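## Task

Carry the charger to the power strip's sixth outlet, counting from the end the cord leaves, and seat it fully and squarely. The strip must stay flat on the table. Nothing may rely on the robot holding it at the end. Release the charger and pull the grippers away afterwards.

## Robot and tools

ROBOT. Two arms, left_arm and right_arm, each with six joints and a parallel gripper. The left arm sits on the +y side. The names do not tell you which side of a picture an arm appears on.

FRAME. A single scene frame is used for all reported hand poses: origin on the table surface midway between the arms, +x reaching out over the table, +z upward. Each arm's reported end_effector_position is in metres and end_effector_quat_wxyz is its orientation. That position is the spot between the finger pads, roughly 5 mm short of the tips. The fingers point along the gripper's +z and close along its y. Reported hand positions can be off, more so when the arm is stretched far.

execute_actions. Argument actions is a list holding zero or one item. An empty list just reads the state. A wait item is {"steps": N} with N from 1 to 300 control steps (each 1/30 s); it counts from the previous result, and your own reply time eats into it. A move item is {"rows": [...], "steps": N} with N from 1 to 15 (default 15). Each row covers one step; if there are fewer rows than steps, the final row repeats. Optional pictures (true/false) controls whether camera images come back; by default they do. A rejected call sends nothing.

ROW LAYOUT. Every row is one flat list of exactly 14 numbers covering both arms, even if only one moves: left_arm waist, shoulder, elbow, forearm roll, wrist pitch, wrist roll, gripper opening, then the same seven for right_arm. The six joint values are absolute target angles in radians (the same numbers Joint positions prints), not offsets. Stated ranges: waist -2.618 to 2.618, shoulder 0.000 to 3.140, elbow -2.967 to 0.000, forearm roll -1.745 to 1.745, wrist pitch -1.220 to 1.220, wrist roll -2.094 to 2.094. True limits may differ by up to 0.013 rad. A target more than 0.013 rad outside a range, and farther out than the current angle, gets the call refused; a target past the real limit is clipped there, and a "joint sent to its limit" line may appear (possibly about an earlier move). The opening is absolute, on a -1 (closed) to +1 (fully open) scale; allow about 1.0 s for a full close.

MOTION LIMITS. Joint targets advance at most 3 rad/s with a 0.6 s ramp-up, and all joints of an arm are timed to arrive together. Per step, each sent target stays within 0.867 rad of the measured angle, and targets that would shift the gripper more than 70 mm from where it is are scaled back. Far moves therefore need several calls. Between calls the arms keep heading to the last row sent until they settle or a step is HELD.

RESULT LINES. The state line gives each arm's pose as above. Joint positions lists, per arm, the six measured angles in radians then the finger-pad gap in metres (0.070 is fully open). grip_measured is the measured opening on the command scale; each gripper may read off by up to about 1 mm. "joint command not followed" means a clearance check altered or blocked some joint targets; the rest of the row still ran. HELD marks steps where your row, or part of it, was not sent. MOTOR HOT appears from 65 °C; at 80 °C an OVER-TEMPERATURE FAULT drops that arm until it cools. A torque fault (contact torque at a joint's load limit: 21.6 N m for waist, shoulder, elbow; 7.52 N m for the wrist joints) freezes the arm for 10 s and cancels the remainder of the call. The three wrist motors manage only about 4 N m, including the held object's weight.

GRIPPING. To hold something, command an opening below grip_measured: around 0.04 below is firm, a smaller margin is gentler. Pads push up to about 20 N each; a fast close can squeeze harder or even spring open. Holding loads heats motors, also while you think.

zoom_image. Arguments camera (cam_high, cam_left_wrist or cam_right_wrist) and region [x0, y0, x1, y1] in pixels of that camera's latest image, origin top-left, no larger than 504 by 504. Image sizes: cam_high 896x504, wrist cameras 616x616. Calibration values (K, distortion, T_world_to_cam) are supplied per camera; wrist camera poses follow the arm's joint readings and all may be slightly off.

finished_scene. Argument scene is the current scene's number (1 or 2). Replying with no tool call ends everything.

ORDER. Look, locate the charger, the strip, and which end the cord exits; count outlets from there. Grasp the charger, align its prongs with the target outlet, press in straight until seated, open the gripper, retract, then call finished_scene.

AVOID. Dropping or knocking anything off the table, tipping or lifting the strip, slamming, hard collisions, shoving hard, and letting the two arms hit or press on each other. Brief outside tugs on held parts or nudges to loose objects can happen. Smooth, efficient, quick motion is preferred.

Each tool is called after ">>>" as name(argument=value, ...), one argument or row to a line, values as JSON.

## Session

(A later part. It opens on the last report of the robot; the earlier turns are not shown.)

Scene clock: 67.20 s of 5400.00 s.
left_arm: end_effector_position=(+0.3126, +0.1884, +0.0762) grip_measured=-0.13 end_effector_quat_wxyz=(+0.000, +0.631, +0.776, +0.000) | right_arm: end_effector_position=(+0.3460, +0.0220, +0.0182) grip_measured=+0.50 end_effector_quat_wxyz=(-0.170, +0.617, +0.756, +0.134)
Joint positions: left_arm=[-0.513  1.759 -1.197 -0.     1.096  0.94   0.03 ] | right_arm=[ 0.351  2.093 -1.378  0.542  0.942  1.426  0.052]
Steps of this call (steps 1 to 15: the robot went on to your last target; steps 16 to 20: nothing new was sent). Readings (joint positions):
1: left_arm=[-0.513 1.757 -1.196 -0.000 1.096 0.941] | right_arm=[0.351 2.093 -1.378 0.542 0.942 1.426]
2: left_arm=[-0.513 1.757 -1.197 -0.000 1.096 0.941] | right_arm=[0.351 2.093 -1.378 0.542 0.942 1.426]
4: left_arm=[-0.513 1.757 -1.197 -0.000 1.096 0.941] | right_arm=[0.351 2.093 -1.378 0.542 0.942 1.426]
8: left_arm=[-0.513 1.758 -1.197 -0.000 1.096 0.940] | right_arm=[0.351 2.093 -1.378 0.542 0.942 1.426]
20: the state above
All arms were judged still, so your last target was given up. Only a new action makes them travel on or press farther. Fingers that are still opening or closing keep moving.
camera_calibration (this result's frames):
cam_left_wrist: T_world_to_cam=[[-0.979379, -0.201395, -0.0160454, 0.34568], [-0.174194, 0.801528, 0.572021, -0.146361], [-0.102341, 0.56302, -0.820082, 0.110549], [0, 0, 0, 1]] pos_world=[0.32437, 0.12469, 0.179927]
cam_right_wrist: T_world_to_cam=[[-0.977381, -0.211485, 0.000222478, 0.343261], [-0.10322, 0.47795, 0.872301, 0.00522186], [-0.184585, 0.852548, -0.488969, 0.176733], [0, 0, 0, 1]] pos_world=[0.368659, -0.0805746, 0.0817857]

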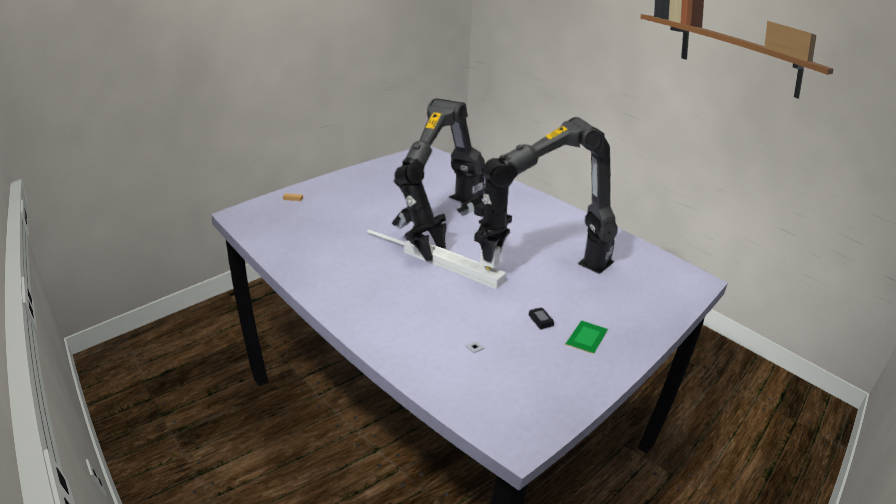

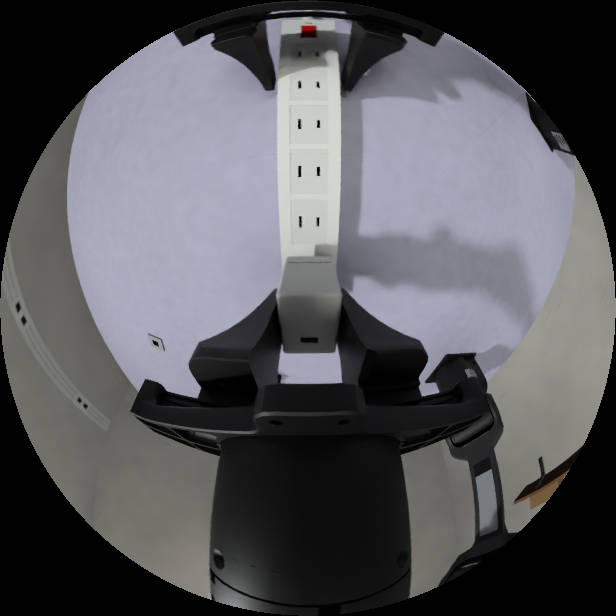

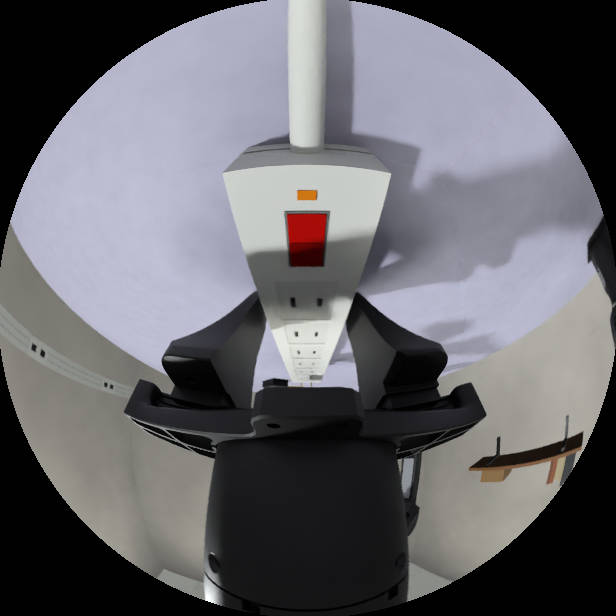

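>>> execute_actions(
  actions=[
    {"rows":[[-0.5132,1.765,-1.1875,0,1.0805,0.9398,-0.19,0.3508,2.0927,-1.378,0.542,0.9425,1.426,0.5]],"steps":15},
  ],
  pictures=false,
)

>>> execute_actions(
  actions=[
    {"rows":[[-0.5132,1.7658,-1.1867,0,1.0797,0.9398,-0.19,0.3508,2.0927,-1.378,0.542,0.9425,1.426,0.5],[-0.5132,1.7662,-1.186,0,1.0787,0.9398,-0.19,0.3508,2.0927,-1.378,0.542,0.9425,1.426,0.5],[-0.5132,1.7666,-1.1853,0,1.0776,0.9398,-0.19,0.3508,2.0927,-1.378,0.542,0.9425,1.426,0.5],[-0.5132,1.767,-1.1846,0,1.0765,0.9398,-0.19,0.3508,2.0927,-1.378,0.542,0.9425,1.426,0.5],[-0.5132,1.7674,-1.1839,0,1.0754,0.9398,-0.19,0.3508,2.0927,-1.378,0.542,0.9425,1.426,0.5],[-0.5132,1.7678,-1.1832,0,1.0743,0.9398,-0.19,0.3508,2.0927,-1.378,0.542,0.9425,1.426,0.5],[-0.5132,1.7682,-1.1825,0,1.0732,0.9398,-0.19,0.3508,2.0927,-1.378,0.542,0.9425,1.426,0.5],[-0.5132,1.7686,-1.1818,0,1.0721,0.9398,-0.19,0.3508,2.0927,-1.378,0.542,0.9425,1.426,0.5],[-0.5132,1.769,-1.1811,0,1.071,0.9398,-0.19,0.3508,2.0927,-1.378,0.542,0.9425,1.426,0.5],[-0.5132,1.7694,-1.1804,0,1.0699,0.9398,-0.19,0.3508,2.0927,-1.378,0.542,0.9425,1.426,0.5],[-0.5132,1.7698,-1.1797,0,1.0688,0.9398,-0.19,0.3508,2.0927,-1.378,0.542,0.9425,1.426,0.5],[-0.5132,1.7702,-1.179,0,1.0677,0.9398,-0.19,0.3508,2.0927,-1.378,0.542,0.9425,1.426,0.5],[-0.5132,1.7706,-1.1783,0,1.0666,0.9398,-0.19,0.3508,2.0927,-1.378,0.542,0.9425,1.426,0.5],[-0.5132,1.7706,-1.178,0,1.0654,0.9398,-0.19,0.3508,2.0927,-1.378,0.542,0.9425,1.426,0.5]],"steps":15},
  ],
  pictures=false,
)

>>> execute_actions(
  actions=[
    {"steps":8},
  ],
)

>>> zoom_image(
  camera="cam_right_wrist",
  region=[290, 360, 325, 395],
)

Scene clock: 81.80 s of 5400.00 s.
left_arm: end_effector_position=(+0.3127, +0.1884, +0.0719) grip_measured=-0.13 end_effector_quat_wxyz=(-0.000, +0.631, +0.776, -0.000) | right_arm: end_effector_position=(+0.3460, +0.0220, +0.0182) grip_measured=+0.50 end_effector_quat_wxyz=(-0.170, +0.617, +0.756, +0.134)
Joint positions: left_arm=[-0.513  1.766 -1.188 -0.     1.08   0.94   0.03 ] | right_arm=[ 0.351  2.093 -1.378  0.542  0.942  1.426  0.053]
Steps of this call (steps 1 to 90: nothing new was sent; then 11.10 s passed at rest; steps 91 to 105: all 15 steps of this action). Readings (joint positions):
91: left_arm=[-0.513 1.760 -1.197 -0.000 1.096 0.940] | right_arm=[0.351 2.093 -1.378 0.542 0.942 1.426]
92: left_arm=[-0.513 1.760 -1.196 -0.000 1.093 0.940] | right_arm=[0.351 2.093 -1.378 0.542 0.942 1.426]
94: left_arm=[-0.513 1.765 -1.188 -0.000 1.080 0.940] | right_arm=[0.351 2.093 -1.378 0.542 0.942 1.426]
98: left_arm=[-0.513 1.766 -1.188 -0.000 1.080 0.940] | right_arm=[0.351 2.093 -1.378 0.542 0.942 1.426]
105: the state above

Scene clock: 82.30 s of 5400.00 s.
left_arm: end_effector_position=(+0.3125, +0.1884, +0.0692) grip_measured=-0.13 end_effector_quat_wxyz=(+0.000, +0.631, +0.776, +0.000) | right_arm: end_effector_position=(+0.3460, +0.0220, +0.0182) grip_measured=+0.50 end_effector_quat_wxyz=(-0.170, +0.617, +0.756, +0.134)
Joint positions: left_arm=[-0.513  1.768 -1.18  -0.     1.069  0.94   0.03 ] | right_arm=[ 0.351  2.093 -1.378  0.542  0.942  1.426  0.053]
Steps of this call (steps 1 to 15: all 15 steps of this action). Readings (joint positions):
1: left_arm=[-0.513 1.766 -1.188 -0.000 1.080 0.940] | right_arm=[0.351 2.093 -1.378 0.542 0.942 1.426]
2: left_arm=[-0.513 1.766 -1.187 -0.000 1.080 0.940] | right_arm=[0.351 2.093 -1.378 0.542 0.942 1.426]
4: left_arm=[-0.513 1.766 -1.186 -0.000 1.078 0.940] | right_arm=[0.351 2.093 -1.378 0.542 0.942 1.426]
8: left_arm=[-0.513 1.767 -1.182 -0.000 1.073 0.940] | right_arm=[0.351 2.093 -1.378 0.542 0.942 1.426]
15: the state above

Scene clock: 82.57 s of 5400.00 s.
left_arm: end_effector_position=(+0.3125, +0.1884, +0.0691) grip_measured=-0.13 end_effector_quat_wxyz=(+0.000, +0.631, +0.776, +0.000) | right_arm: end_effector_position=(+0.3460, +0.0220, +0.0182) grip_measured=+0.50 end_effector_quat_wxyz=(-0.170, +0.617, +0.756, +0.134)
Joint positions: left_arm=[-0.513  1.768 -1.179 -0.     1.068  0.94   0.03 ] | right_arm=[ 0.351  2.093 -1.378  0.542  0.942  1.426  0.052]
Steps of this call (steps 1 to 8: the robot went on to your last target). Readings (joint positions):
1: left_arm=[-0.513 1.768 -1.180 -0.000 1.069 0.940] | right_arm=[0.351 2.093 -1.378 0.542 0.942 1.426]
2: left_arm=[-0.513 1.768 -1.180 -0.000 1.069 0.940] | right_arm=[0.351 2.093 -1.378 0.542 0.942 1.426]
4: left_arm=[-0.513 1.768 -1.179 -0.000 1.068 0.940] | right_arm=[0.351 2.093 -1.378 0.542 0.942 1.426]
8: the state above
camera_calibration (this result's frames):
cam_left_wrist: T_world_to_cam=[[-0.979366, -0.201423, -0.0164783, 0.345477], [-0.174493, 0.80165, 0.571759, -0.142266], [-0.101956, 0.562837, -0.820256, 0.104579], [0, 0, 0, 1]] pos_world=[0.324186, 0.124774, 0.172816]
cam_right_wrist: T_world_to_cam=[[-0.977381, -0.211485, 0.000222044, 0.343262], [-0.10322, 0.47795, 0.872301, 0.00522174], [-0.184585, 0.852548, -0.488969, 0.176733], [0, 0, 0, 1]] pos_world=[0.368659, -0.0805746, 0.0817858]

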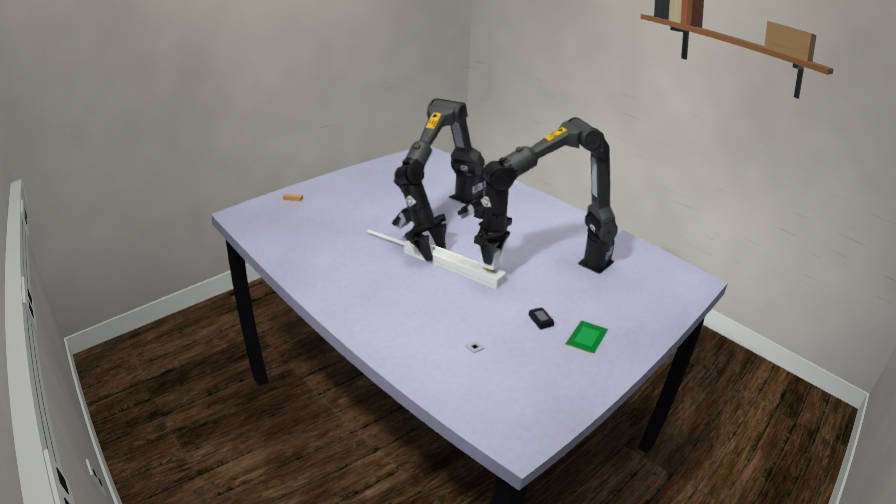

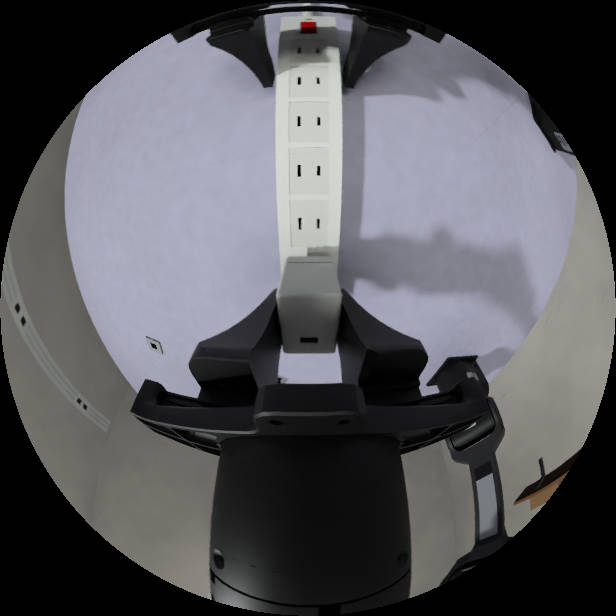

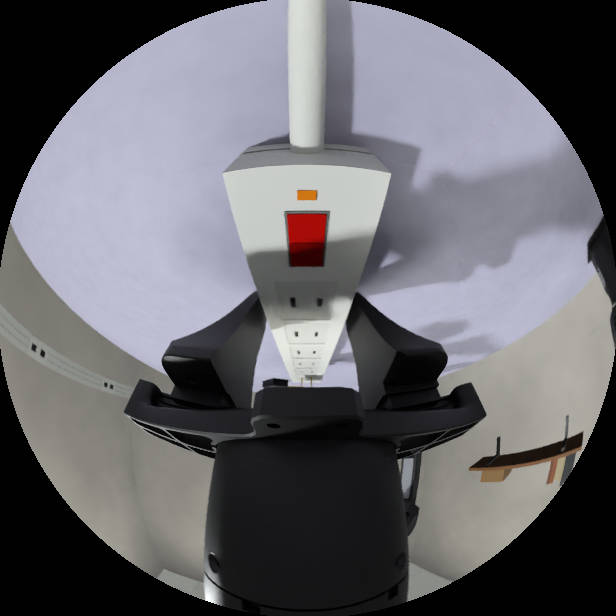

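Region (290, 360, 325, 395) of cam_right_wrist's 616x616 image, scaled by 14.400, with more detail than that image has.

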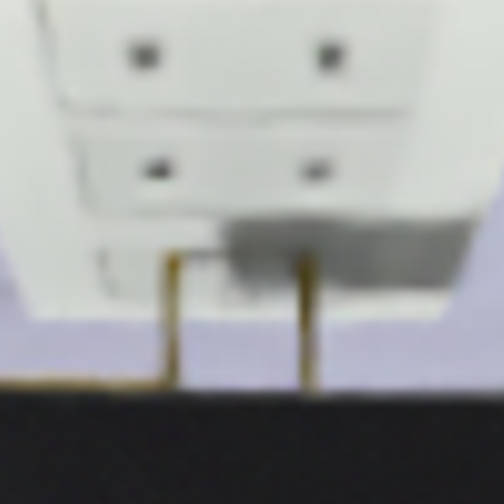

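Blocked; back off slightly.

>>> execute_actions(
  actions=[
    {"rows":[[-0.5132,1.765,-1.1875,0,1.0805,0.9398,-0.19,0.3508,2.0927,-1.378,0.542,0.9425,1.426,0.5]],"steps":15},
  ],
  pictures=false,
)

>>> zoom_image(
  camera="cam_left_wrist",
  region=[260, 170, 360, 270],
)

>>> zoom_image(
  camera="cam_high",
  region=[470, 250, 510, 290],
)

Scene clock: 86.20 s of 5400.00 s.
left_arm: end_effector_position=(+0.3130, +0.1883, +0.0696) grip_measured=-0.13 end_effector_quat_wxyz=(-0.001, +0.631, +0.776, -0.000) | right_arm: end_effector_position=(+0.3460, +0.0220, +0.0182) grip_measured=+0.50 end_effector_quat_wxyz=(-0.170, +0.617, +0.756, +0.134)
Joint positions: left_arm=[-0.513  1.772 -1.186 -0.     1.075  0.94   0.03 ] | right_arm=[ 0.351  2.093 -1.378  0.542  0.942  1.426  0.052]
Steps of this call (steps 1 to 15: the robot went on to your last target; steps 16 to 90: nothing new was sent; then 0.13 s passed at rest; steps 91 to 105: all 15 steps of this action). Readings (joint positions):
91: left_arm=[-0.513 1.769 -1.178 -0.000 1.066 0.940] | right_arm=[0.351 2.093 -1.378 0.542 0.942 1.426]
92: left_arm=[-0.513 1.769 -1.179 -0.000 1.067 0.940] | right_arm=[0.351 2.093 -1.378 0.542 0.942 1.426]
94: left_arm=[-0.513 1.772 -1.184 -0.000 1.073 0.940] | right_arm=[0.351 2.093 -1.378 0.542 0.942 1.426]
98: left_arm=[-0.513 1.772 -1.185 -0.000 1.074 0.940] | right_arm=[0.351 2.093 -1.378 0.542 0.942 1.426]
105: the state above

Region (260, 170, 360, 270) of cam_left_wrist's 616x616 image, scaled by 5.040, with more detail than that image has.

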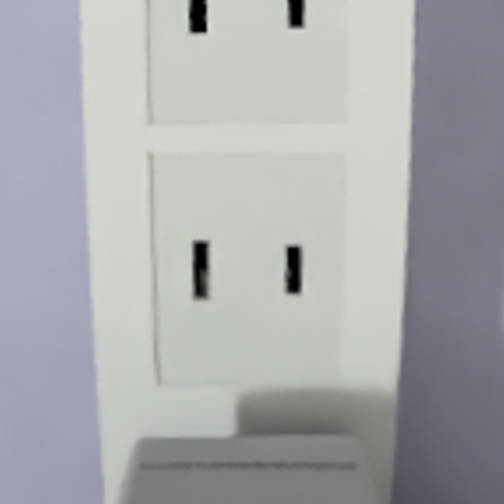

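Region (470, 250, 510, 290) of cam_high's 896x504 image, scaled by 12.600, with more detail than that image has.

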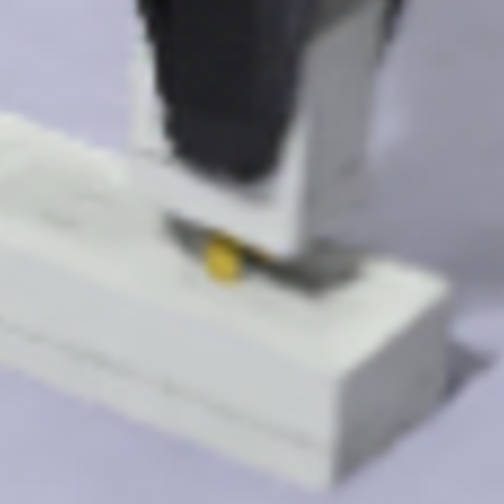

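>>> execute_actions(
  actions=[
    {"rows":[[-0.515,1.7664,-1.1851,0,1.0767,0.938,-0.19,0.3508,2.0927,-1.378,0.542,0.9425,1.426,0.5]],"steps":15},
  ],
  pictures=false,
)

>>> execute_actions(
  actions=[
    {"steps":15},
  ],
)

>>> zoom_image(
  camera="cam_left_wrist",
  region=[260, 170, 360, 270],
)

>>> zoom_image(
  camera="cam_right_wrist",
  region=[290, 360, 325, 395],
)

Scene clock: 93.90 s of 5400.00 s.
left_arm: end_effector_position=(+0.3124, +0.1878, +0.0716) grip_measured=-0.13 end_effector_quat_wxyz=(+0.001, +0.631, +0.776, +0.000) | right_arm: end_effector_position=(+0.3460, +0.0220, +0.0182) grip_measured=+0.50 end_effector_quat_wxyz=(-0.170, +0.617, +0.756, +0.134)
Joint positions: left_arm=[-0.515  1.765 -1.185  0.     1.077  0.938  0.03 ] | right_arm=[ 0.351  2.093 -1.378  0.542  0.942  1.426  0.053]
Steps of this call (steps 1 to 15: the robot went on to your last target; steps 16 to 90: nothing new was sent; then 4.20 s passed at rest; steps 91 to 105: all 15 steps of this action). Readings (joint positions):
91: left_arm=[-0.513 1.765 -1.188 -0.000 1.080 0.940] | right_arm=[0.351 2.093 -1.378 0.542 0.942 1.426]
92: left_arm=[-0.514 1.765 -1.187 0.000 1.079 0.939] | right_arm=[0.351 2.093 -1.378 0.542 0.942 1.426]
94: left_arm=[-0.515 1.765 -1.187 0.000 1.077 0.938] | right_arm=[0.351 2.093 -1.378 0.542 0.942 1.426]
98: left_arm=[-0.515 1.765 -1.186 0.000 1.077 0.938] | right_arm=[0.351 2.093 -1.378 0.542 0.942 1.426]
105: the state above

Scene clock: 94.40 s of 5400.00 s.
left_arm: end_effector_position=(+0.3124, +0.1878, +0.0712) grip_measured=-0.13 end_effector_quat_wxyz=(+0.000, +0.631, +0.776, +0.000) | right_arm: end_effector_position=(+0.3460, +0.0220, +0.0182) grip_measured=+0.50 end_effector_quat_wxyz=(-0.170, +0.617, +0.756, +0.134)
Joint positions: left_arm=[-0.515  1.766 -1.185  0.     1.077  0.938  0.03 ] | right_arm=[ 0.351  2.093 -1.378  0.542  0.942  1.426  0.052]
Steps of this call (steps 1 to 15: the robot went on to your last target). Readings (joint positions):
1: left_arm=[-0.515 1.765 -1.185 0.000 1.077 0.938] | right_arm=[0.351 2.093 -1.378 0.542 0.942 1.426]
2: left_arm=[-0.515 1.765 -1.185 0.000 1.077 0.938] | right_arm=[0.351 2.093 -1.378 0.542 0.942 1.426]
4: left_arm=[-0.515 1.765 -1.185 0.000 1.077 0.938] | right_arm=[0.351 2.093 -1.378 0.542 0.942 1.426]
8: left_arm=[-0.515 1.766 -1.185 0.000 1.077 0.938] | right_arm=[0.351 2.093 -1.378 0.542 0.942 1.426]
15: the state above
All arms were judged still, so your last target was given up. Only a new action makes them travel on or press farther. Fingers that are still opening or closing keep moving.
camera_calibration (this result's frames):
cam_left_wrist: T_world_to_cam=[[-0.979385, -0.201362, -0.0160763, 0.345238], [-0.174174, 0.801472, 0.572106, -0.143076], [-0.102316, 0.563112, -0.820022, 0.106705], [0, 0, 0, 1]] pos_world=[0.324118, 0.124102, 0.174905]
cam_right_wrist: T_world_to_cam=[[-0.977381, -0.211485, 0.000221827, 0.343262], [-0.10322, 0.47795, 0.872301, 0.0052218], [-0.184584, 0.852548, -0.488969, 0.176733], [0, 0, 0, 1]] pos_world=[0.368659, -0.0805747, 0.0817859]

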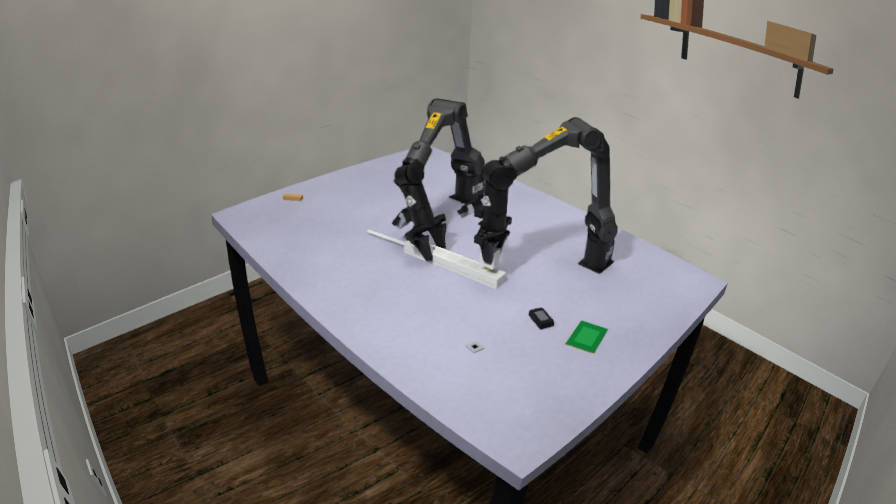

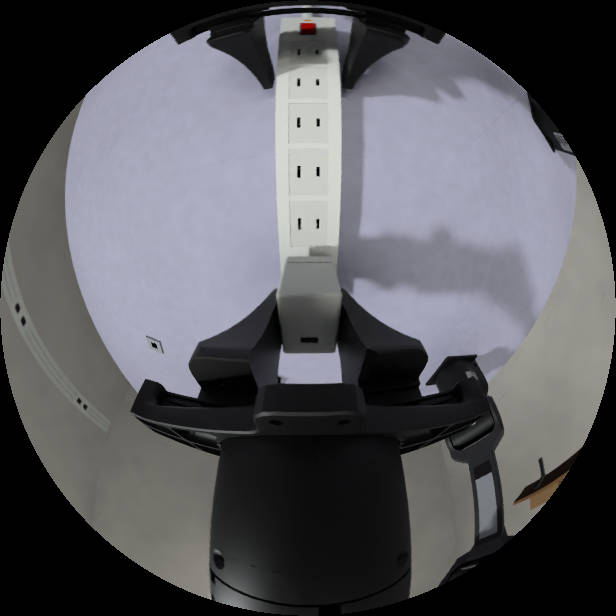

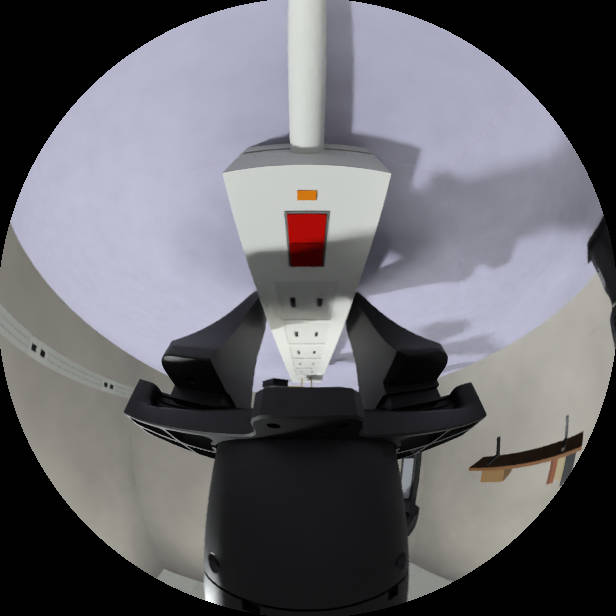

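Region (260, 170, 360, 270) of cam_left_wrist's 616x616 image, scaled by 5.040, with more detail than that image has.

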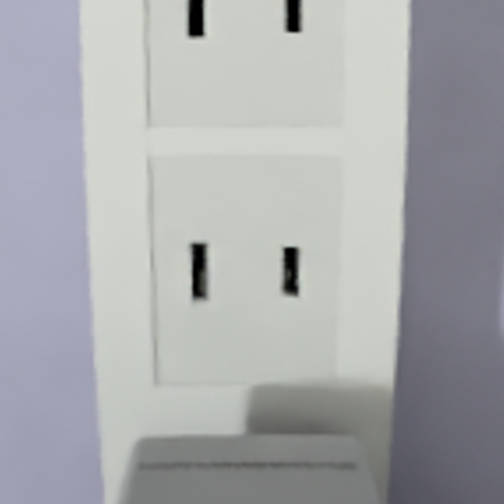

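Region (290, 360, 325, 395) of cam_right_wrist's 616x616 image, scaled by 14.400, with more detail than that image has.

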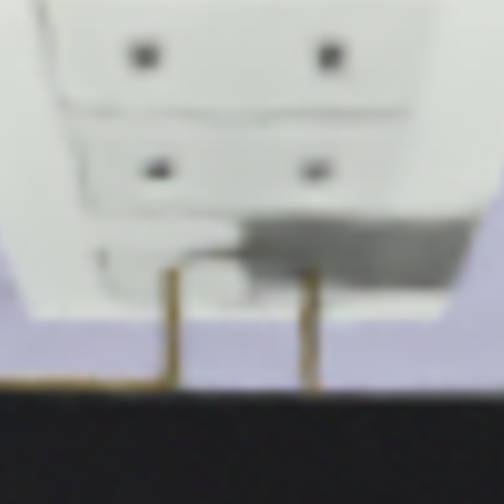

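>>> execute_actions(
  actions=[
    {"rows":[[-0.515,1.767,-1.1846,0,1.0755,0.938,-0.19,0.3508,2.0927,-1.378,0.542,0.9425,1.426,0.5],[-0.515,1.7674,-1.1839,0,1.0744,0.938,-0.19,0.3508,2.0927,-1.378,0.542,0.9425,1.426,0.5],[-0.515,1.7678,-1.1832,0,1.0733,0.938,-0.19,0.3508,2.0927,-1.378,0.542,0.9425,1.426,0.5],[-0.515,1.7682,-1.1825,0,1.0722,0.938,-0.19,0.3508,2.0927,-1.378,0.542,0.9425,1.426,0.5],[-0.515,1.7686,-1.1818,0,1.0711,0.938,-0.19,0.3508,2.0927,-1.378,0.542,0.9425,1.426,0.5],[-0.515,1.769,-1.1811,0,1.07,0.938,-0.19,0.3508,2.0927,-1.378,0.542,0.9425,1.426,0.5],[-0.515,1.7694,-1.1804,0,1.0689,0.938,-0.19,0.3508,2.0927,-1.378,0.542,0.9425,1.426,0.5],[-0.515,1.7698,-1.1797,0,1.0678,0.938,-0.19,0.3508,2.0927,-1.378,0.542,0.9425,1.426,0.5],[-0.515,1.7702,-1.179,0,1.0667,0.938,-0.19,0.3508,2.0927,-1.378,0.542,0.9425,1.426,0.5],[-0.515,1.7706,-1.1783,0,1.0656,0.938,-0.19,0.3508,2.0927,-1.378,0.542,0.9425,1.426,0.5],[-0.515,1.771,-1.1776,0,1.0645,0.938,-0.19,0.3508,2.0927,-1.378,0.542,0.9425,1.426,0.5]],"steps":15},
  ],
  pictures=false,
)

Scene clock: 101.97 s of 5400.00 s.
left_arm: end_effector_position=(+0.3124, +0.1878, +0.0691) grip_measured=-0.13 end_effector_quat_wxyz=(+0.001, +0.631, +0.776, +0.000) | right_arm: end_effector_position=(+0.3460, +0.0220, +0.0182) grip_measured=+0.50 end_effector_quat_wxyz=(-0.170, +0.617, +0.756, +0.134)
Joint positions: left_arm=[-0.515  1.768 -1.179 -0.     1.067  0.938  0.03 ] | right_arm=[ 0.351  2.093 -1.378  0.542  0.942  1.426  0.053]
Steps of this call (steps 1 to 90: nothing new was sent; then 4.07 s passed at rest; steps 91 to 105: all 15 steps of this action). Readings (joint positions):
91: left_arm=[-0.515 1.766 -1.185 0.000 1.077 0.938] | right_arm=[0.351 2.093 -1.378 0.542 0.942 1.426]
92: left_arm=[-0.515 1.767 -1.185 -0.000 1.075 0.938] | right_arm=[0.351 2.093 -1.378 0.542 0.942 1.426]
94: left_arm=[-0.515 1.768 -1.183 -0.000 1.073 0.938] | right_arm=[0.351 2.093 -1.378 0.542 0.942 1.426]
98: left_arm=[-0.515 1.769 -1.181 -0.000 1.070 0.938] | right_arm=[0.351 2.093 -1.378 0.542 0.942 1.426]
105: the state above

>>> execute_actions(
  actions=[
    {"rows":[[-0.515,1.765,-1.1875,0,1.0805,0.938,-0.19,0.3508,2.0927,-1.378,0.542,0.9425,1.426,0.8]],"steps":15},
  ],
  pictures=false,
)

Scene clock: 104.10 s of 5400.00 s.
left_arm: end_effector_position=(+0.3125, +0.1878, +0.0695) grip_measured=-0.13 end_effector_quat_wxyz=(-0.002, +0.631, +0.776, -0.001) | right_arm: end_effector_position=(+0.3460, +0.0220, +0.0182) grip_measured=+0.80 end_effector_quat_wxyz=(-0.170, +0.617, +0.756, +0.134)
Joint positions: left_arm=[-0.515  1.772 -1.186 -0.     1.076  0.938  0.03 ] | right_arm=[ 0.351  2.093 -1.378  0.542  0.942  1.426  0.063]
Steps of this call (steps 1 to 15: the robot went on to your last target; steps 16 to 49: nothing new was sent; steps 50 to 64: all 15 steps of this action). Readings (joint positions):
50: left_arm=[-0.515 1.769 -1.178 -0.000 1.065 0.938] | right_arm=[0.351 2.093 -1.378 0.542 0.942 1.426]
51: left_arm=[-0.515 1.769 -1.179 -0.000 1.067 0.938] | right_arm=[0.351 2.093 -1.378 0.542 0.942 1.426]
53: left_arm=[-0.515 1.772 -1.184 -0.000 1.073 0.938] | right_arm=[0.351 2.093 -1.378 0.542 0.942 1.426]
57: left_arm=[-0.515 1.772 -1.185 -0.000 1.075 0.938] | right_arm=[0.351 2.093 -1.378 0.542 0.942 1.426]
64: the state above

>>> execute_actions(
  actions=[
    {"rows":[[-0.4878,1.7408,-1.1713,0,1.0885,0.9652,-0.19,0.3508,2.0927,-1.378,0.542,0.9425,1.426,0.8]],"steps":15},
  ],
  pictures=false,
)

>>> execute_actions(
  actions=[
    {"steps":15},
  ],
)

>>> zoom_image(
  camera="cam_left_wrist",
  region=[260, 170, 360, 270],
)

>>> zoom_image(
  camera="cam_right_wrist",
  region=[290, 360, 325, 395],
)

Scene clock: 120.07 s of 5400.00 s.
left_arm: end_effector_position=(+0.3108, +0.1982, +0.0769) grip_measured=-0.13 end_effector_quat_wxyz=(+0.001, +0.631, +0.776, +0.000) | right_arm: end_effector_position=(+0.3460, +0.0220, +0.0182) grip_measured=+0.80 end_effector_quat_wxyz=(-0.170, +0.617, +0.756, +0.134)
Joint positions: left_arm=[-0.488  1.739 -1.172  0.     1.089  0.966  0.03 ] | right_arm=[ 0.351  2.093 -1.378  0.542  0.942  1.426  0.063]
Steps of this call (steps 1 to 15: the robot went on to your last target; steps 16 to 90: nothing new was sent; then 12.47 s passed at rest; steps 91 to 105: all 15 steps of this action). Readings (joint positions):
91: left_arm=[-0.515 1.765 -1.188 -0.000 1.081 0.938] | right_arm=[0.351 2.093 -1.378 0.542 0.942 1.426]
92: left_arm=[-0.512 1.762 -1.187 -0.000 1.081 0.940] | right_arm=[0.351 2.093 -1.378 0.542 0.942 1.426]
94: left_arm=[-0.492 1.744 -1.175 0.000 1.087 0.961] | right_arm=[0.351 2.093 -1.378 0.542 0.942 1.426]
98: left_arm=[-0.487 1.738 -1.172 0.000 1.090 0.967] | right_arm=[0.351 2.093 -1.378 0.542 0.942 1.426]
105: the state above

Scene clock: 120.57 s of 5400.00 s.
left_arm: end_effector_position=(+0.3106, +0.1982, +0.0762) grip_measured=-0.13 end_effector_quat_wxyz=(+0.000, +0.631, +0.776, +0.000) | right_arm: end_effector_position=(+0.3460, +0.0220, +0.0182) grip_measured=+0.80 end_effector_quat_wxyz=(-0.170, +0.617, +0.756, +0.134)
Joint positions: left_arm=[-0.488  1.741 -1.171  0.     1.089  0.965  0.03 ] | right_arm=[ 0.351  2.093 -1.378  0.542  0.942  1.426  0.063]
Steps of this call (steps 1 to 15: the robot went on to your last target). Readings (joint positions):
1: left_arm=[-0.488 1.739 -1.172 0.000 1.089 0.965] | right_arm=[0.351 2.093 -1.378 0.542 0.942 1.426]
2: left_arm=[-0.488 1.739 -1.172 0.000 1.089 0.965] | right_arm=[0.351 2.093 -1.378 0.542 0.942 1.426]
4: left_arm=[-0.488 1.740 -1.172 0.000 1.089 0.965] | right_arm=[0.351 2.093 -1.378 0.542 0.942 1.426]
8: left_arm=[-0.488 1.740 -1.171 0.000 1.089 0.965] | right_arm=[0.351 2.093 -1.378 0.542 0.942 1.426]
15: the state above
All arms were judged still, so your last target was given up. Only a new action makes them travel on or press farther. Fingers that are still opening or closing keep moving.
camera_calibration (this result's frames):
cam_left_wrist: T_world_to_cam=[[-0.979369, -0.201446, -0.0160158, 0.345707], [-0.17421, 0.801472, 0.572096, -0.154555], [-0.10241, 0.563083, -0.820031, 0.104822], [0, 0, 0, 1]] pos_world=[0.322384, 0.134489, 0.179914]
cam_right_wrist: T_world_to_cam=[[-0.977381, -0.211486, 0.000221155, 0.343262], [-0.103222, 0.47795, 0.872301, 0.0052223], [-0.184585, 0.852548, -0.488969, 0.176734], [0, 0, 0, 1]] pos_world=[0.368659, -0.0805747, 0.0817858]

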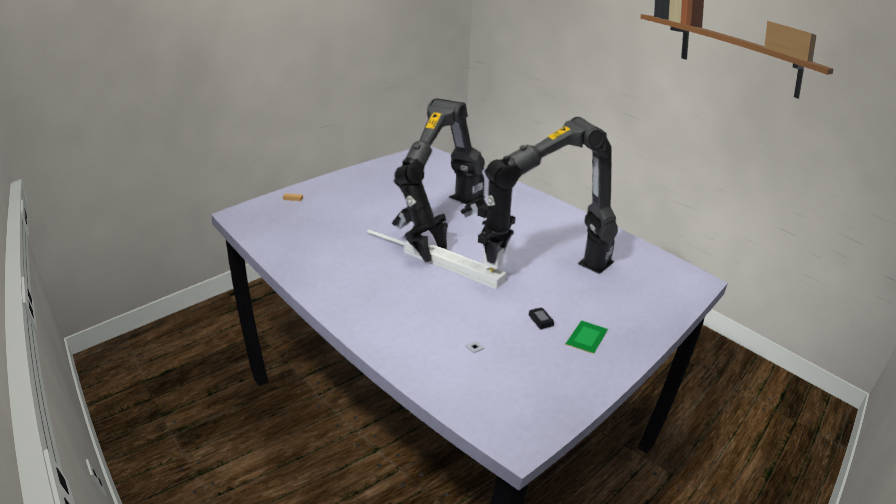

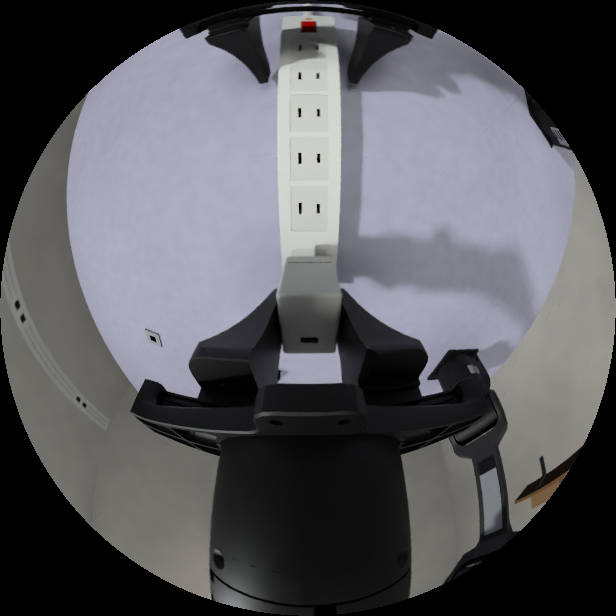

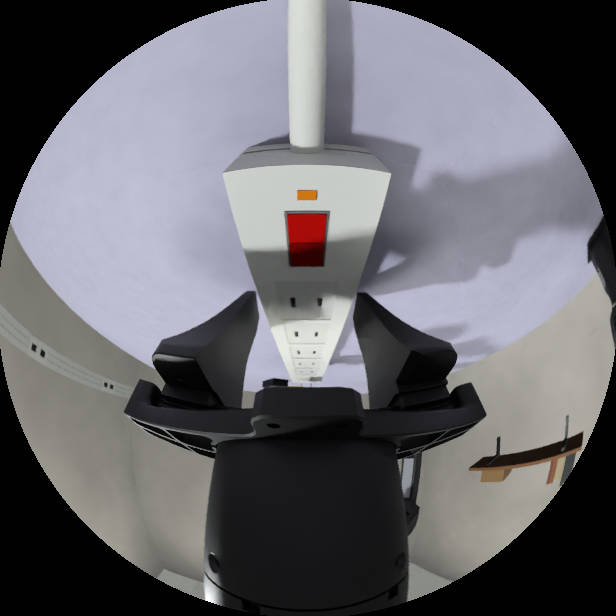

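Region (260, 170, 360, 270) of cam_left_wrist's 616x616 image, scaled by 5.040, with more detail than that image has.

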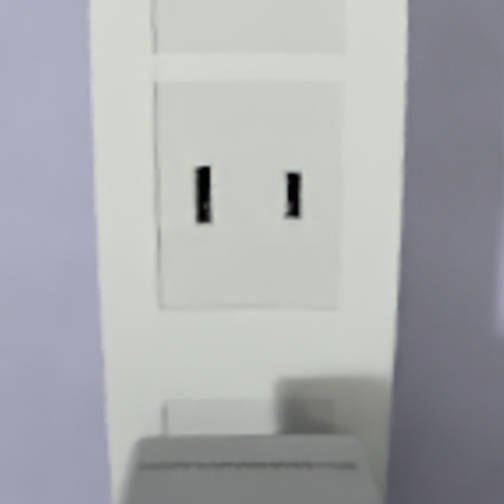

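Region (290, 360, 325, 395) of cam_right_wrist's 616x616 image, scaled by 14.400, with more detail than that image has.

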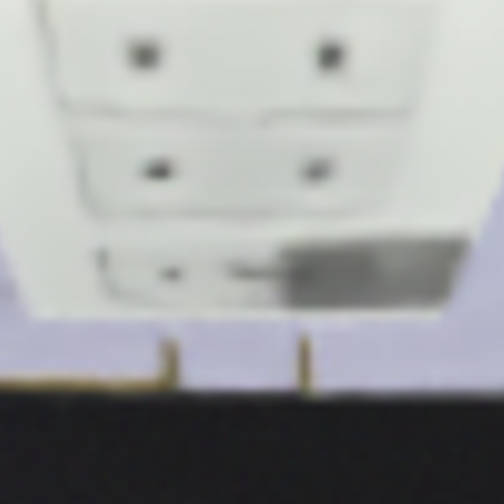

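>>> execute_actions(
  actions=[
    {"rows":[[-0.4886,1.7471,-1.1606,0,1.0715,0.9645,-0.19,0.3508,2.0927,-1.378,0.542,0.9425,1.426,0.8]],"steps":15},
  ],
  pictures=false,
)

>>> execute_actions(
  actions=[
    {"rows":[[-0.4886,1.7478,-1.1598,0,1.0706,0.9645,-0.19,0.3508,2.0927,-1.378,0.542,0.9425,1.426,0.8],[-0.4886,1.7483,-1.159,0,1.0694,0.9645,-0.19,0.3508,2.0927,-1.378,0.542,0.9425,1.426,0.8],[-0.4886,1.7488,-1.1582,0,1.0681,0.9645,-0.19,0.3508,2.0927,-1.378,0.542,0.9425,1.426,0.8],[-0.4886,1.7493,-1.1574,0,1.0668,0.9645,-0.19,0.3508,2.0927,-1.378,0.542,0.9425,1.426,0.8],[-0.4886,1.7498,-1.1566,0,1.0655,0.9645,-0.19,0.3508,2.0927,-1.378,0.542,0.9425,1.426,0.8],[-0.4886,1.7503,-1.1558,0,1.0642,0.9645,-0.19,0.3508,2.0927,-1.378,0.542,0.9425,1.426,0.8],[-0.4886,1.7508,-1.155,0,1.0629,0.9645,-0.19,0.3508,2.0927,-1.378,0.542,0.9425,1.426,0.8],[-0.4886,1.7513,-1.1542,0,1.0616,0.9645,-0.19,0.3508,2.0927,-1.378,0.542,0.9425,1.426,0.8],[-0.4886,1.7518,-1.1534,0,1.0603,0.9645,-0.19,0.3508,2.0927,-1.378,0.542,0.9425,1.426,0.8],[-0.4886,1.7523,-1.1526,0,1.059,0.9645,-0.19,0.3508,2.0927,-1.378,0.542,0.9425,1.426,0.8],[-0.4886,1.7528,-1.1518,0,1.0577,0.9645,-0.19,0.3508,2.0927,-1.378,0.542,0.9425,1.426,0.8],[-0.4886,1.7528,-1.1512,0,1.0564,0.9645,-0.19,0.3508,2.0927,-1.378,0.542,0.9425,1.426,0.8]],"steps":15},
  ],
  pictures=false,
)

Scene clock: 130.13 s of 5400.00 s.
left_arm: end_effector_position=(+0.3104, +0.1979, +0.0713) grip_measured=-0.13 end_effector_quat_wxyz=(-0.001, +0.631, +0.776, -0.000) | right_arm: end_effector_position=(+0.3460, +0.0220, +0.0182) grip_measured=+0.80 end_effector_quat_wxyz=(-0.170, +0.617, +0.756, +0.134)
Joint positions: left_arm=[-0.489  1.748 -1.16  -0.     1.071  0.964  0.03 ] | right_arm=[ 0.351  2.093 -1.378  0.542  0.942  1.426  0.063]
Steps of this call (steps 1 to 90: nothing new was sent; then 6.07 s passed at rest; steps 91 to 105: all 15 steps of this action). Readings (joint positions):
91: left_arm=[-0.488 1.741 -1.171 -0.000 1.088 0.965] | right_arm=[0.351 2.093 -1.378 0.542 0.942 1.426]
92: left_arm=[-0.488 1.742 -1.170 -0.000 1.085 0.965] | right_arm=[0.351 2.093 -1.378 0.542 0.942 1.426]
94: left_arm=[-0.489 1.747 -1.160 -0.000 1.070 0.964] | right_arm=[0.351 2.093 -1.378 0.542 0.942 1.426]
98: left_arm=[-0.489 1.748 -1.159 -0.000 1.071 0.964] | right_arm=[0.351 2.093 -1.378 0.542 0.942 1.426]
105: the state above

Scene clock: 130.63 s of 5400.00 s.
left_arm: end_effector_position=(+0.3105, +0.1979, +0.0678) grip_measured=-0.13 end_effector_quat_wxyz=(+0.000, +0.631, +0.776, +0.000) | right_arm: end_effector_position=(+0.3460, +0.0220, +0.0182) grip_measured=+0.80 end_effector_quat_wxyz=(-0.170, +0.617, +0.756, +0.134)
Joint positions: left_arm=[-0.489  1.752 -1.151 -0.     1.056  0.964  0.03 ] | right_arm=[ 0.351  2.093 -1.378  0.542  0.942  1.426  0.063]
Steps of this call (steps 1 to 15: all 15 steps of this action). Readings (joint positions):
1: left_arm=[-0.489 1.748 -1.160 -0.000 1.071 0.964] | right_arm=[0.351 2.093 -1.378 0.542 0.942 1.426]
2: left_arm=[-0.489 1.748 -1.160 -0.000 1.071 0.964] | right_arm=[0.351 2.093 -1.378 0.542 0.942 1.426]
4: left_arm=[-0.489 1.748 -1.160 -0.000 1.069 0.964] | right_arm=[0.351 2.093 -1.378 0.542 0.942 1.426]
8: left_arm=[-0.489 1.750 -1.156 -0.000 1.063 0.964] | right_arm=[0.351 2.093 -1.378 0.542 0.942 1.426]
15: the state above

>>> execute_actions(
  actions=[],
)

Scene clock: 140.53 s of 5400.00 s.
left_arm: end_effector_position=(+0.3105, +0.1979, +0.0677) grip_measured=-0.13 end_effector_quat_wxyz=(-0.000, +0.631, +0.776, -0.000) | right_arm: end_effector_position=(+0.3460, +0.0220, +0.0182) grip_measured=+0.80 end_effector_quat_wxyz=(-0.170, +0.617, +0.756, +0.134)
Joint positions: left_arm=[-0.489  1.753 -1.151 -0.     1.056  0.964  0.03 ] | right_arm=[ 0.351  2.093 -1.378  0.542  0.942  1.426  0.063]
Steps of this call (steps 1 to 15: the robot went on to your last target; steps 16 to 90: nothing new was sent; then 6.90 s passed at rest). Readings (joint positions):
1: left_arm=[-0.489 1.752 -1.151 -0.000 1.056 0.964] | right_arm=[0.351 2.093 -1.378 0.542 0.942 1.426]
2: left_arm=[-0.489 1.753 -1.151 -0.000 1.056 0.964] | right_arm=[0.351 2.093 -1.378 0.542 0.942 1.426]
4: left_arm=[-0.489 1.753 -1.151 -0.000 1.056 0.964] | right_arm=[0.351 2.093 -1.378 0.542 0.942 1.426]
8: left_arm=[-0.489 1.753 -1.151 -0.000 1.056 0.964] | right_arm=[0.351 2.093 -1.378 0.542 0.942 1.426]
90: the state above
All arms were judged still, so your last target was given up. Only a new action makes them travel on or press farther. Fingers that are still opening or closing keep moving.
camera_calibration (this result's frames):
cam_left_wrist: T_world_to_cam=[[-0.979369, -0.201457, -0.0158391, 0.345415], [-0.174114, 0.80146, 0.572141, -0.149531], [-0.102568, 0.563095, -0.820002, 0.0980182], [0, 0, 0, 1]] pos_world=[0.322307, 0.134236, 0.171399]
cam_right_wrist: T_world_to_cam=[[-0.977381, -0.211487, 0.000221073, 0.343261], [-0.103222, 0.477949, 0.872301, 0.00522233], [-0.184586, 0.852548, -0.488969, 0.176734], [0, 0, 0, 1]] pos_world=[0.368659, -0.0805746, 0.0817858]

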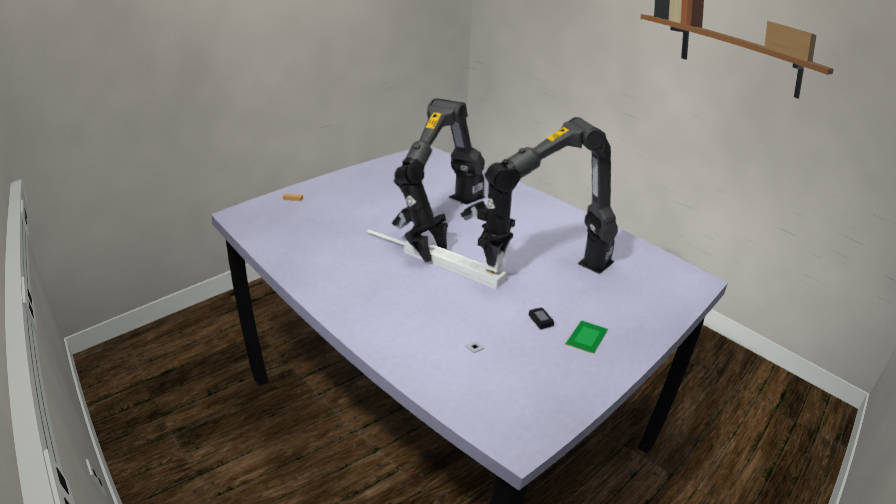

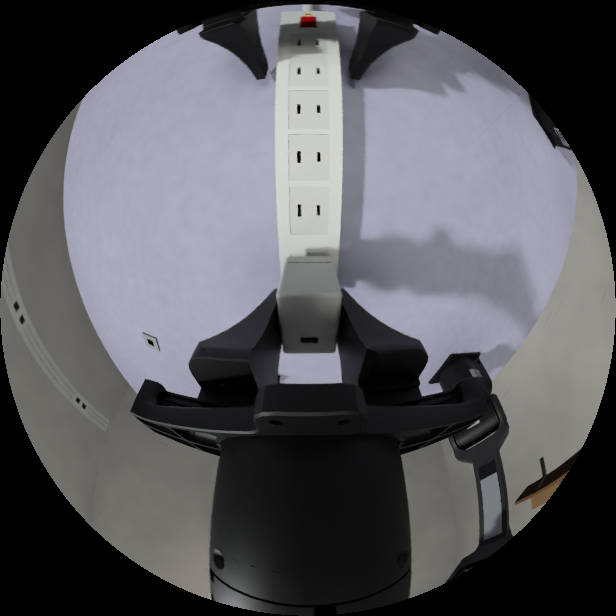

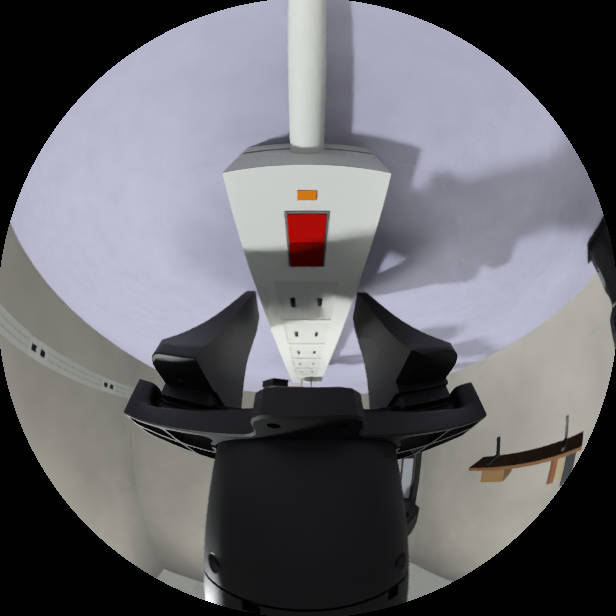

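>>> execute_actions(
  actions=[
    {"rows":[[-0.4886,1.7543,-1.149,0,1.0526,0.9645,-0.19,0.3508,2.0927,-1.378,0.542,0.9425,1.426,0.8],[-0.4886,1.7543,-1.149,0,1.0526,0.9645,-0.19,0.3508,2.0927,-1.378,0.542,0.9425,1.426,0.8],[-0.4886,1.7558,-1.1467,0,1.0488,0.9645,-0.19,0.3508,2.0927,-1.378,0.542,0.9425,1.426,0.8],[-0.4886,1.7558,-1.1467,0,1.0488,0.9645,-0.19,0.3508,2.0927,-1.378,0.542,0.9425,1.426,0.8],[-0.4886,1.7573,-1.1444,0,1.045,0.9645,-0.19,0.3508,2.0927,-1.378,0.542,0.9425,1.426,0.8],[-0.4886,1.7573,-1.1444,0,1.045,0.9645,-0.19,0.3508,2.0927,-1.378,0.542,0.9425,1.426,0.8],[-0.4886,1.7588,-1.1421,0,1.0412,0.9645,-0.19,0.3508,2.0927,-1.378,0.542,0.9425,1.426,0.8],[-0.4886,1.7588,-1.1421,0,1.0412,0.9645,-0.19,0.3508,2.0927,-1.378,0.542,0.9425,1.426,0.8],[-0.4886,1.7603,-1.1398,0,1.0374,0.9645,-0.19,0.3508,2.0927,-1.378,0.542,0.9425,1.426,0.8],[-0.4886,1.7603,-1.1398,0,1.0374,0.9645,-0.19,0.3508,2.0927,-1.378,0.542,0.9425,1.426,0.8],[-0.4886,1.7618,-1.1376,0,1.0336,0.9645,-0.19,0.3508,2.0927,-1.378,0.542,0.9425,1.426,0.8]],"steps":15},
  ],
  pictures=false,
)

>>> execute_actions(
  actions=[
    {"steps":15},
  ],
)

>>> zoom_image(
  camera="cam_high",
  region=[460,235,525,295],
)

Scene clock: 149.63 s of 5400.00 s.
left_arm: end_effector_position=(+0.3106, +0.1979, +0.0616) grip_measured=-0.13 end_effector_quat_wxyz=(-0.000, +0.631, +0.776, -0.000) | right_arm: end_effector_position=(+0.3460, +0.0220, +0.0182) grip_measured=+0.80 end_effector_quat_wxyz=(-0.170, +0.617, +0.756, +0.134)
Joint positions: left_arm=[-0.488  1.762 -1.137 -0.     1.033  0.965  0.03 ] | right_arm=[ 0.351  2.093 -1.378  0.542  0.942  1.426  0.063]
Steps of this call (steps 1 to 90: nothing new was sent; then 5.60 s passed at rest; steps 91 to 105: all 15 steps of this action). Readings (joint positions):
91: left_arm=[-0.489 1.753 -1.151 -0.000 1.056 0.965] | right_arm=[0.351 2.093 -1.378 0.542 0.942 1.426]
92: left_arm=[-0.489 1.754 -1.151 -0.000 1.054 0.965] | right_arm=[0.351 2.093 -1.378 0.542 0.942 1.426]
94: left_arm=[-0.488 1.755 -1.149 -0.000 1.051 0.965] | right_arm=[0.351 2.093 -1.378 0.542 0.942 1.426]
98: left_arm=[-0.488 1.758 -1.143 -0.000 1.042 0.965] | right_arm=[0.351 2.093 -1.378 0.542 0.942 1.426]
105: the state above

Scene clock: 150.13 s of 5400.00 s.
left_arm: end_effector_position=(+0.3105, +0.1980, +0.0616) grip_measured=-0.13 end_effector_quat_wxyz=(-0.000, +0.631, +0.776, -0.000) | right_arm: end_effector_position=(+0.3460, +0.0220, +0.0182) grip_measured=+0.80 end_effector_quat_wxyz=(-0.170, +0.617, +0.756, +0.134)
Joint positions: left_arm=[-0.488  1.762 -1.137 -0.     1.033  0.965  0.03 ] | right_arm=[ 0.351  2.093 -1.378  0.542  0.942  1.426  0.063]
Steps of this call (steps 1 to 15: the robot went on to your last target). Readings (joint positions):
1: left_arm=[-0.488 1.762 -1.137 -0.000 1.033 0.965] | right_arm=[0.351 2.093 -1.378 0.542 0.942 1.426]
2: left_arm=[-0.488 1.762 -1.137 -0.000 1.033 0.965] | right_arm=[0.351 2.093 -1.378 0.542 0.942 1.426]
4: left_arm=[-0.488 1.762 -1.137 -0.000 1.033 0.965] | right_arm=[0.351 2.093 -1.378 0.542 0.942 1.426]
8: left_arm=[-0.488 1.762 -1.137 -0.000 1.033 0.965] | right_arm=[0.351 2.093 -1.378 0.542 0.942 1.426]
15: the state above
All arms were judged still, so your last target was given up. Only a new action makes them travel on or press farther. Fingers that are still opening or closing keep moving.
camera_calibration (this result's frames):
cam_left_wrist: T_world_to_cam=[[-0.979365, -0.201496, -0.0156117, 0.345332], [-0.174002, 0.801391, 0.572272, -0.146072], [-0.102799, 0.56318, -0.819915, 0.0930014], [0, 0, 0, 1]] pos_world=[0.32235, 0.134267, 0.165237]
cam_right_wrist: T_world_to_cam=[[-0.977381, -0.211487, 0.000221524, 0.343261], [-0.103222, 0.477949, 0.872301, 0.00522222], [-0.184586, 0.852548, -0.488969, 0.176734], [0, 0, 0, 1]] pos_world=[0.368659, -0.0805746, 0.0817858]

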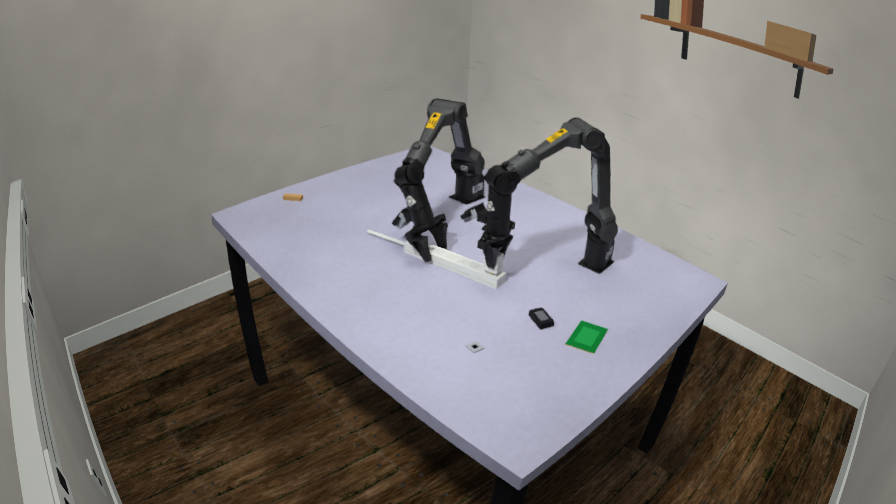

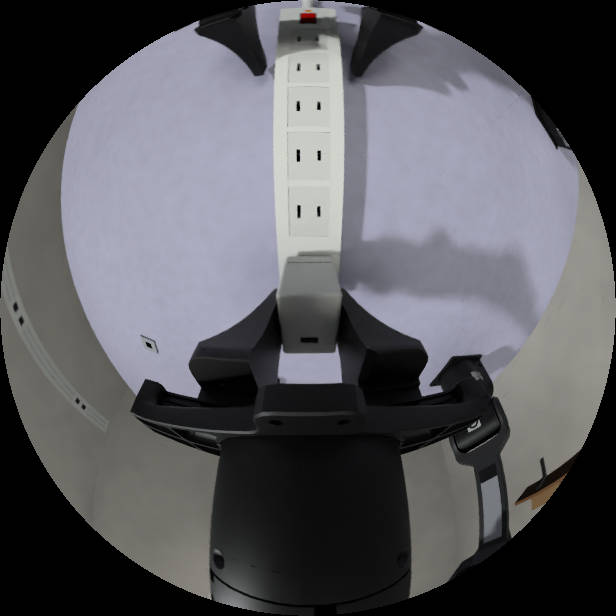

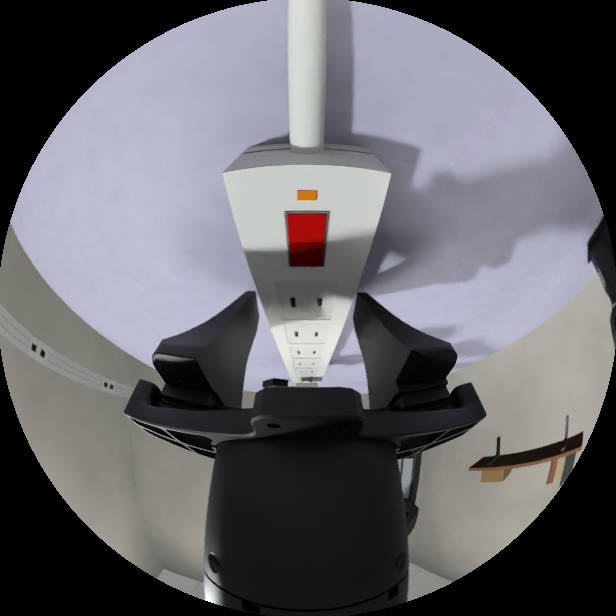

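Region (460, 235, 525, 295) of cam_high's 896x504 image, scaled by 7.754, with more detail than that image has; it fills the top 465 rows of this view, and the rest is white.

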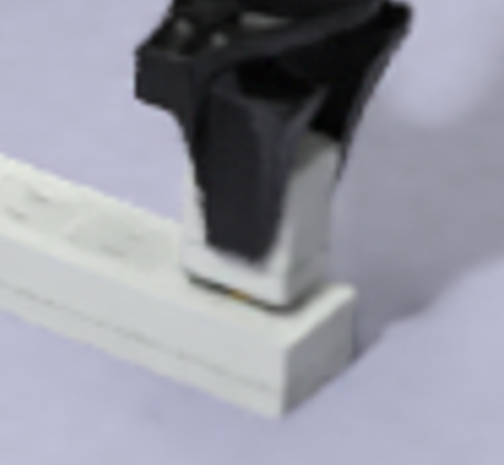

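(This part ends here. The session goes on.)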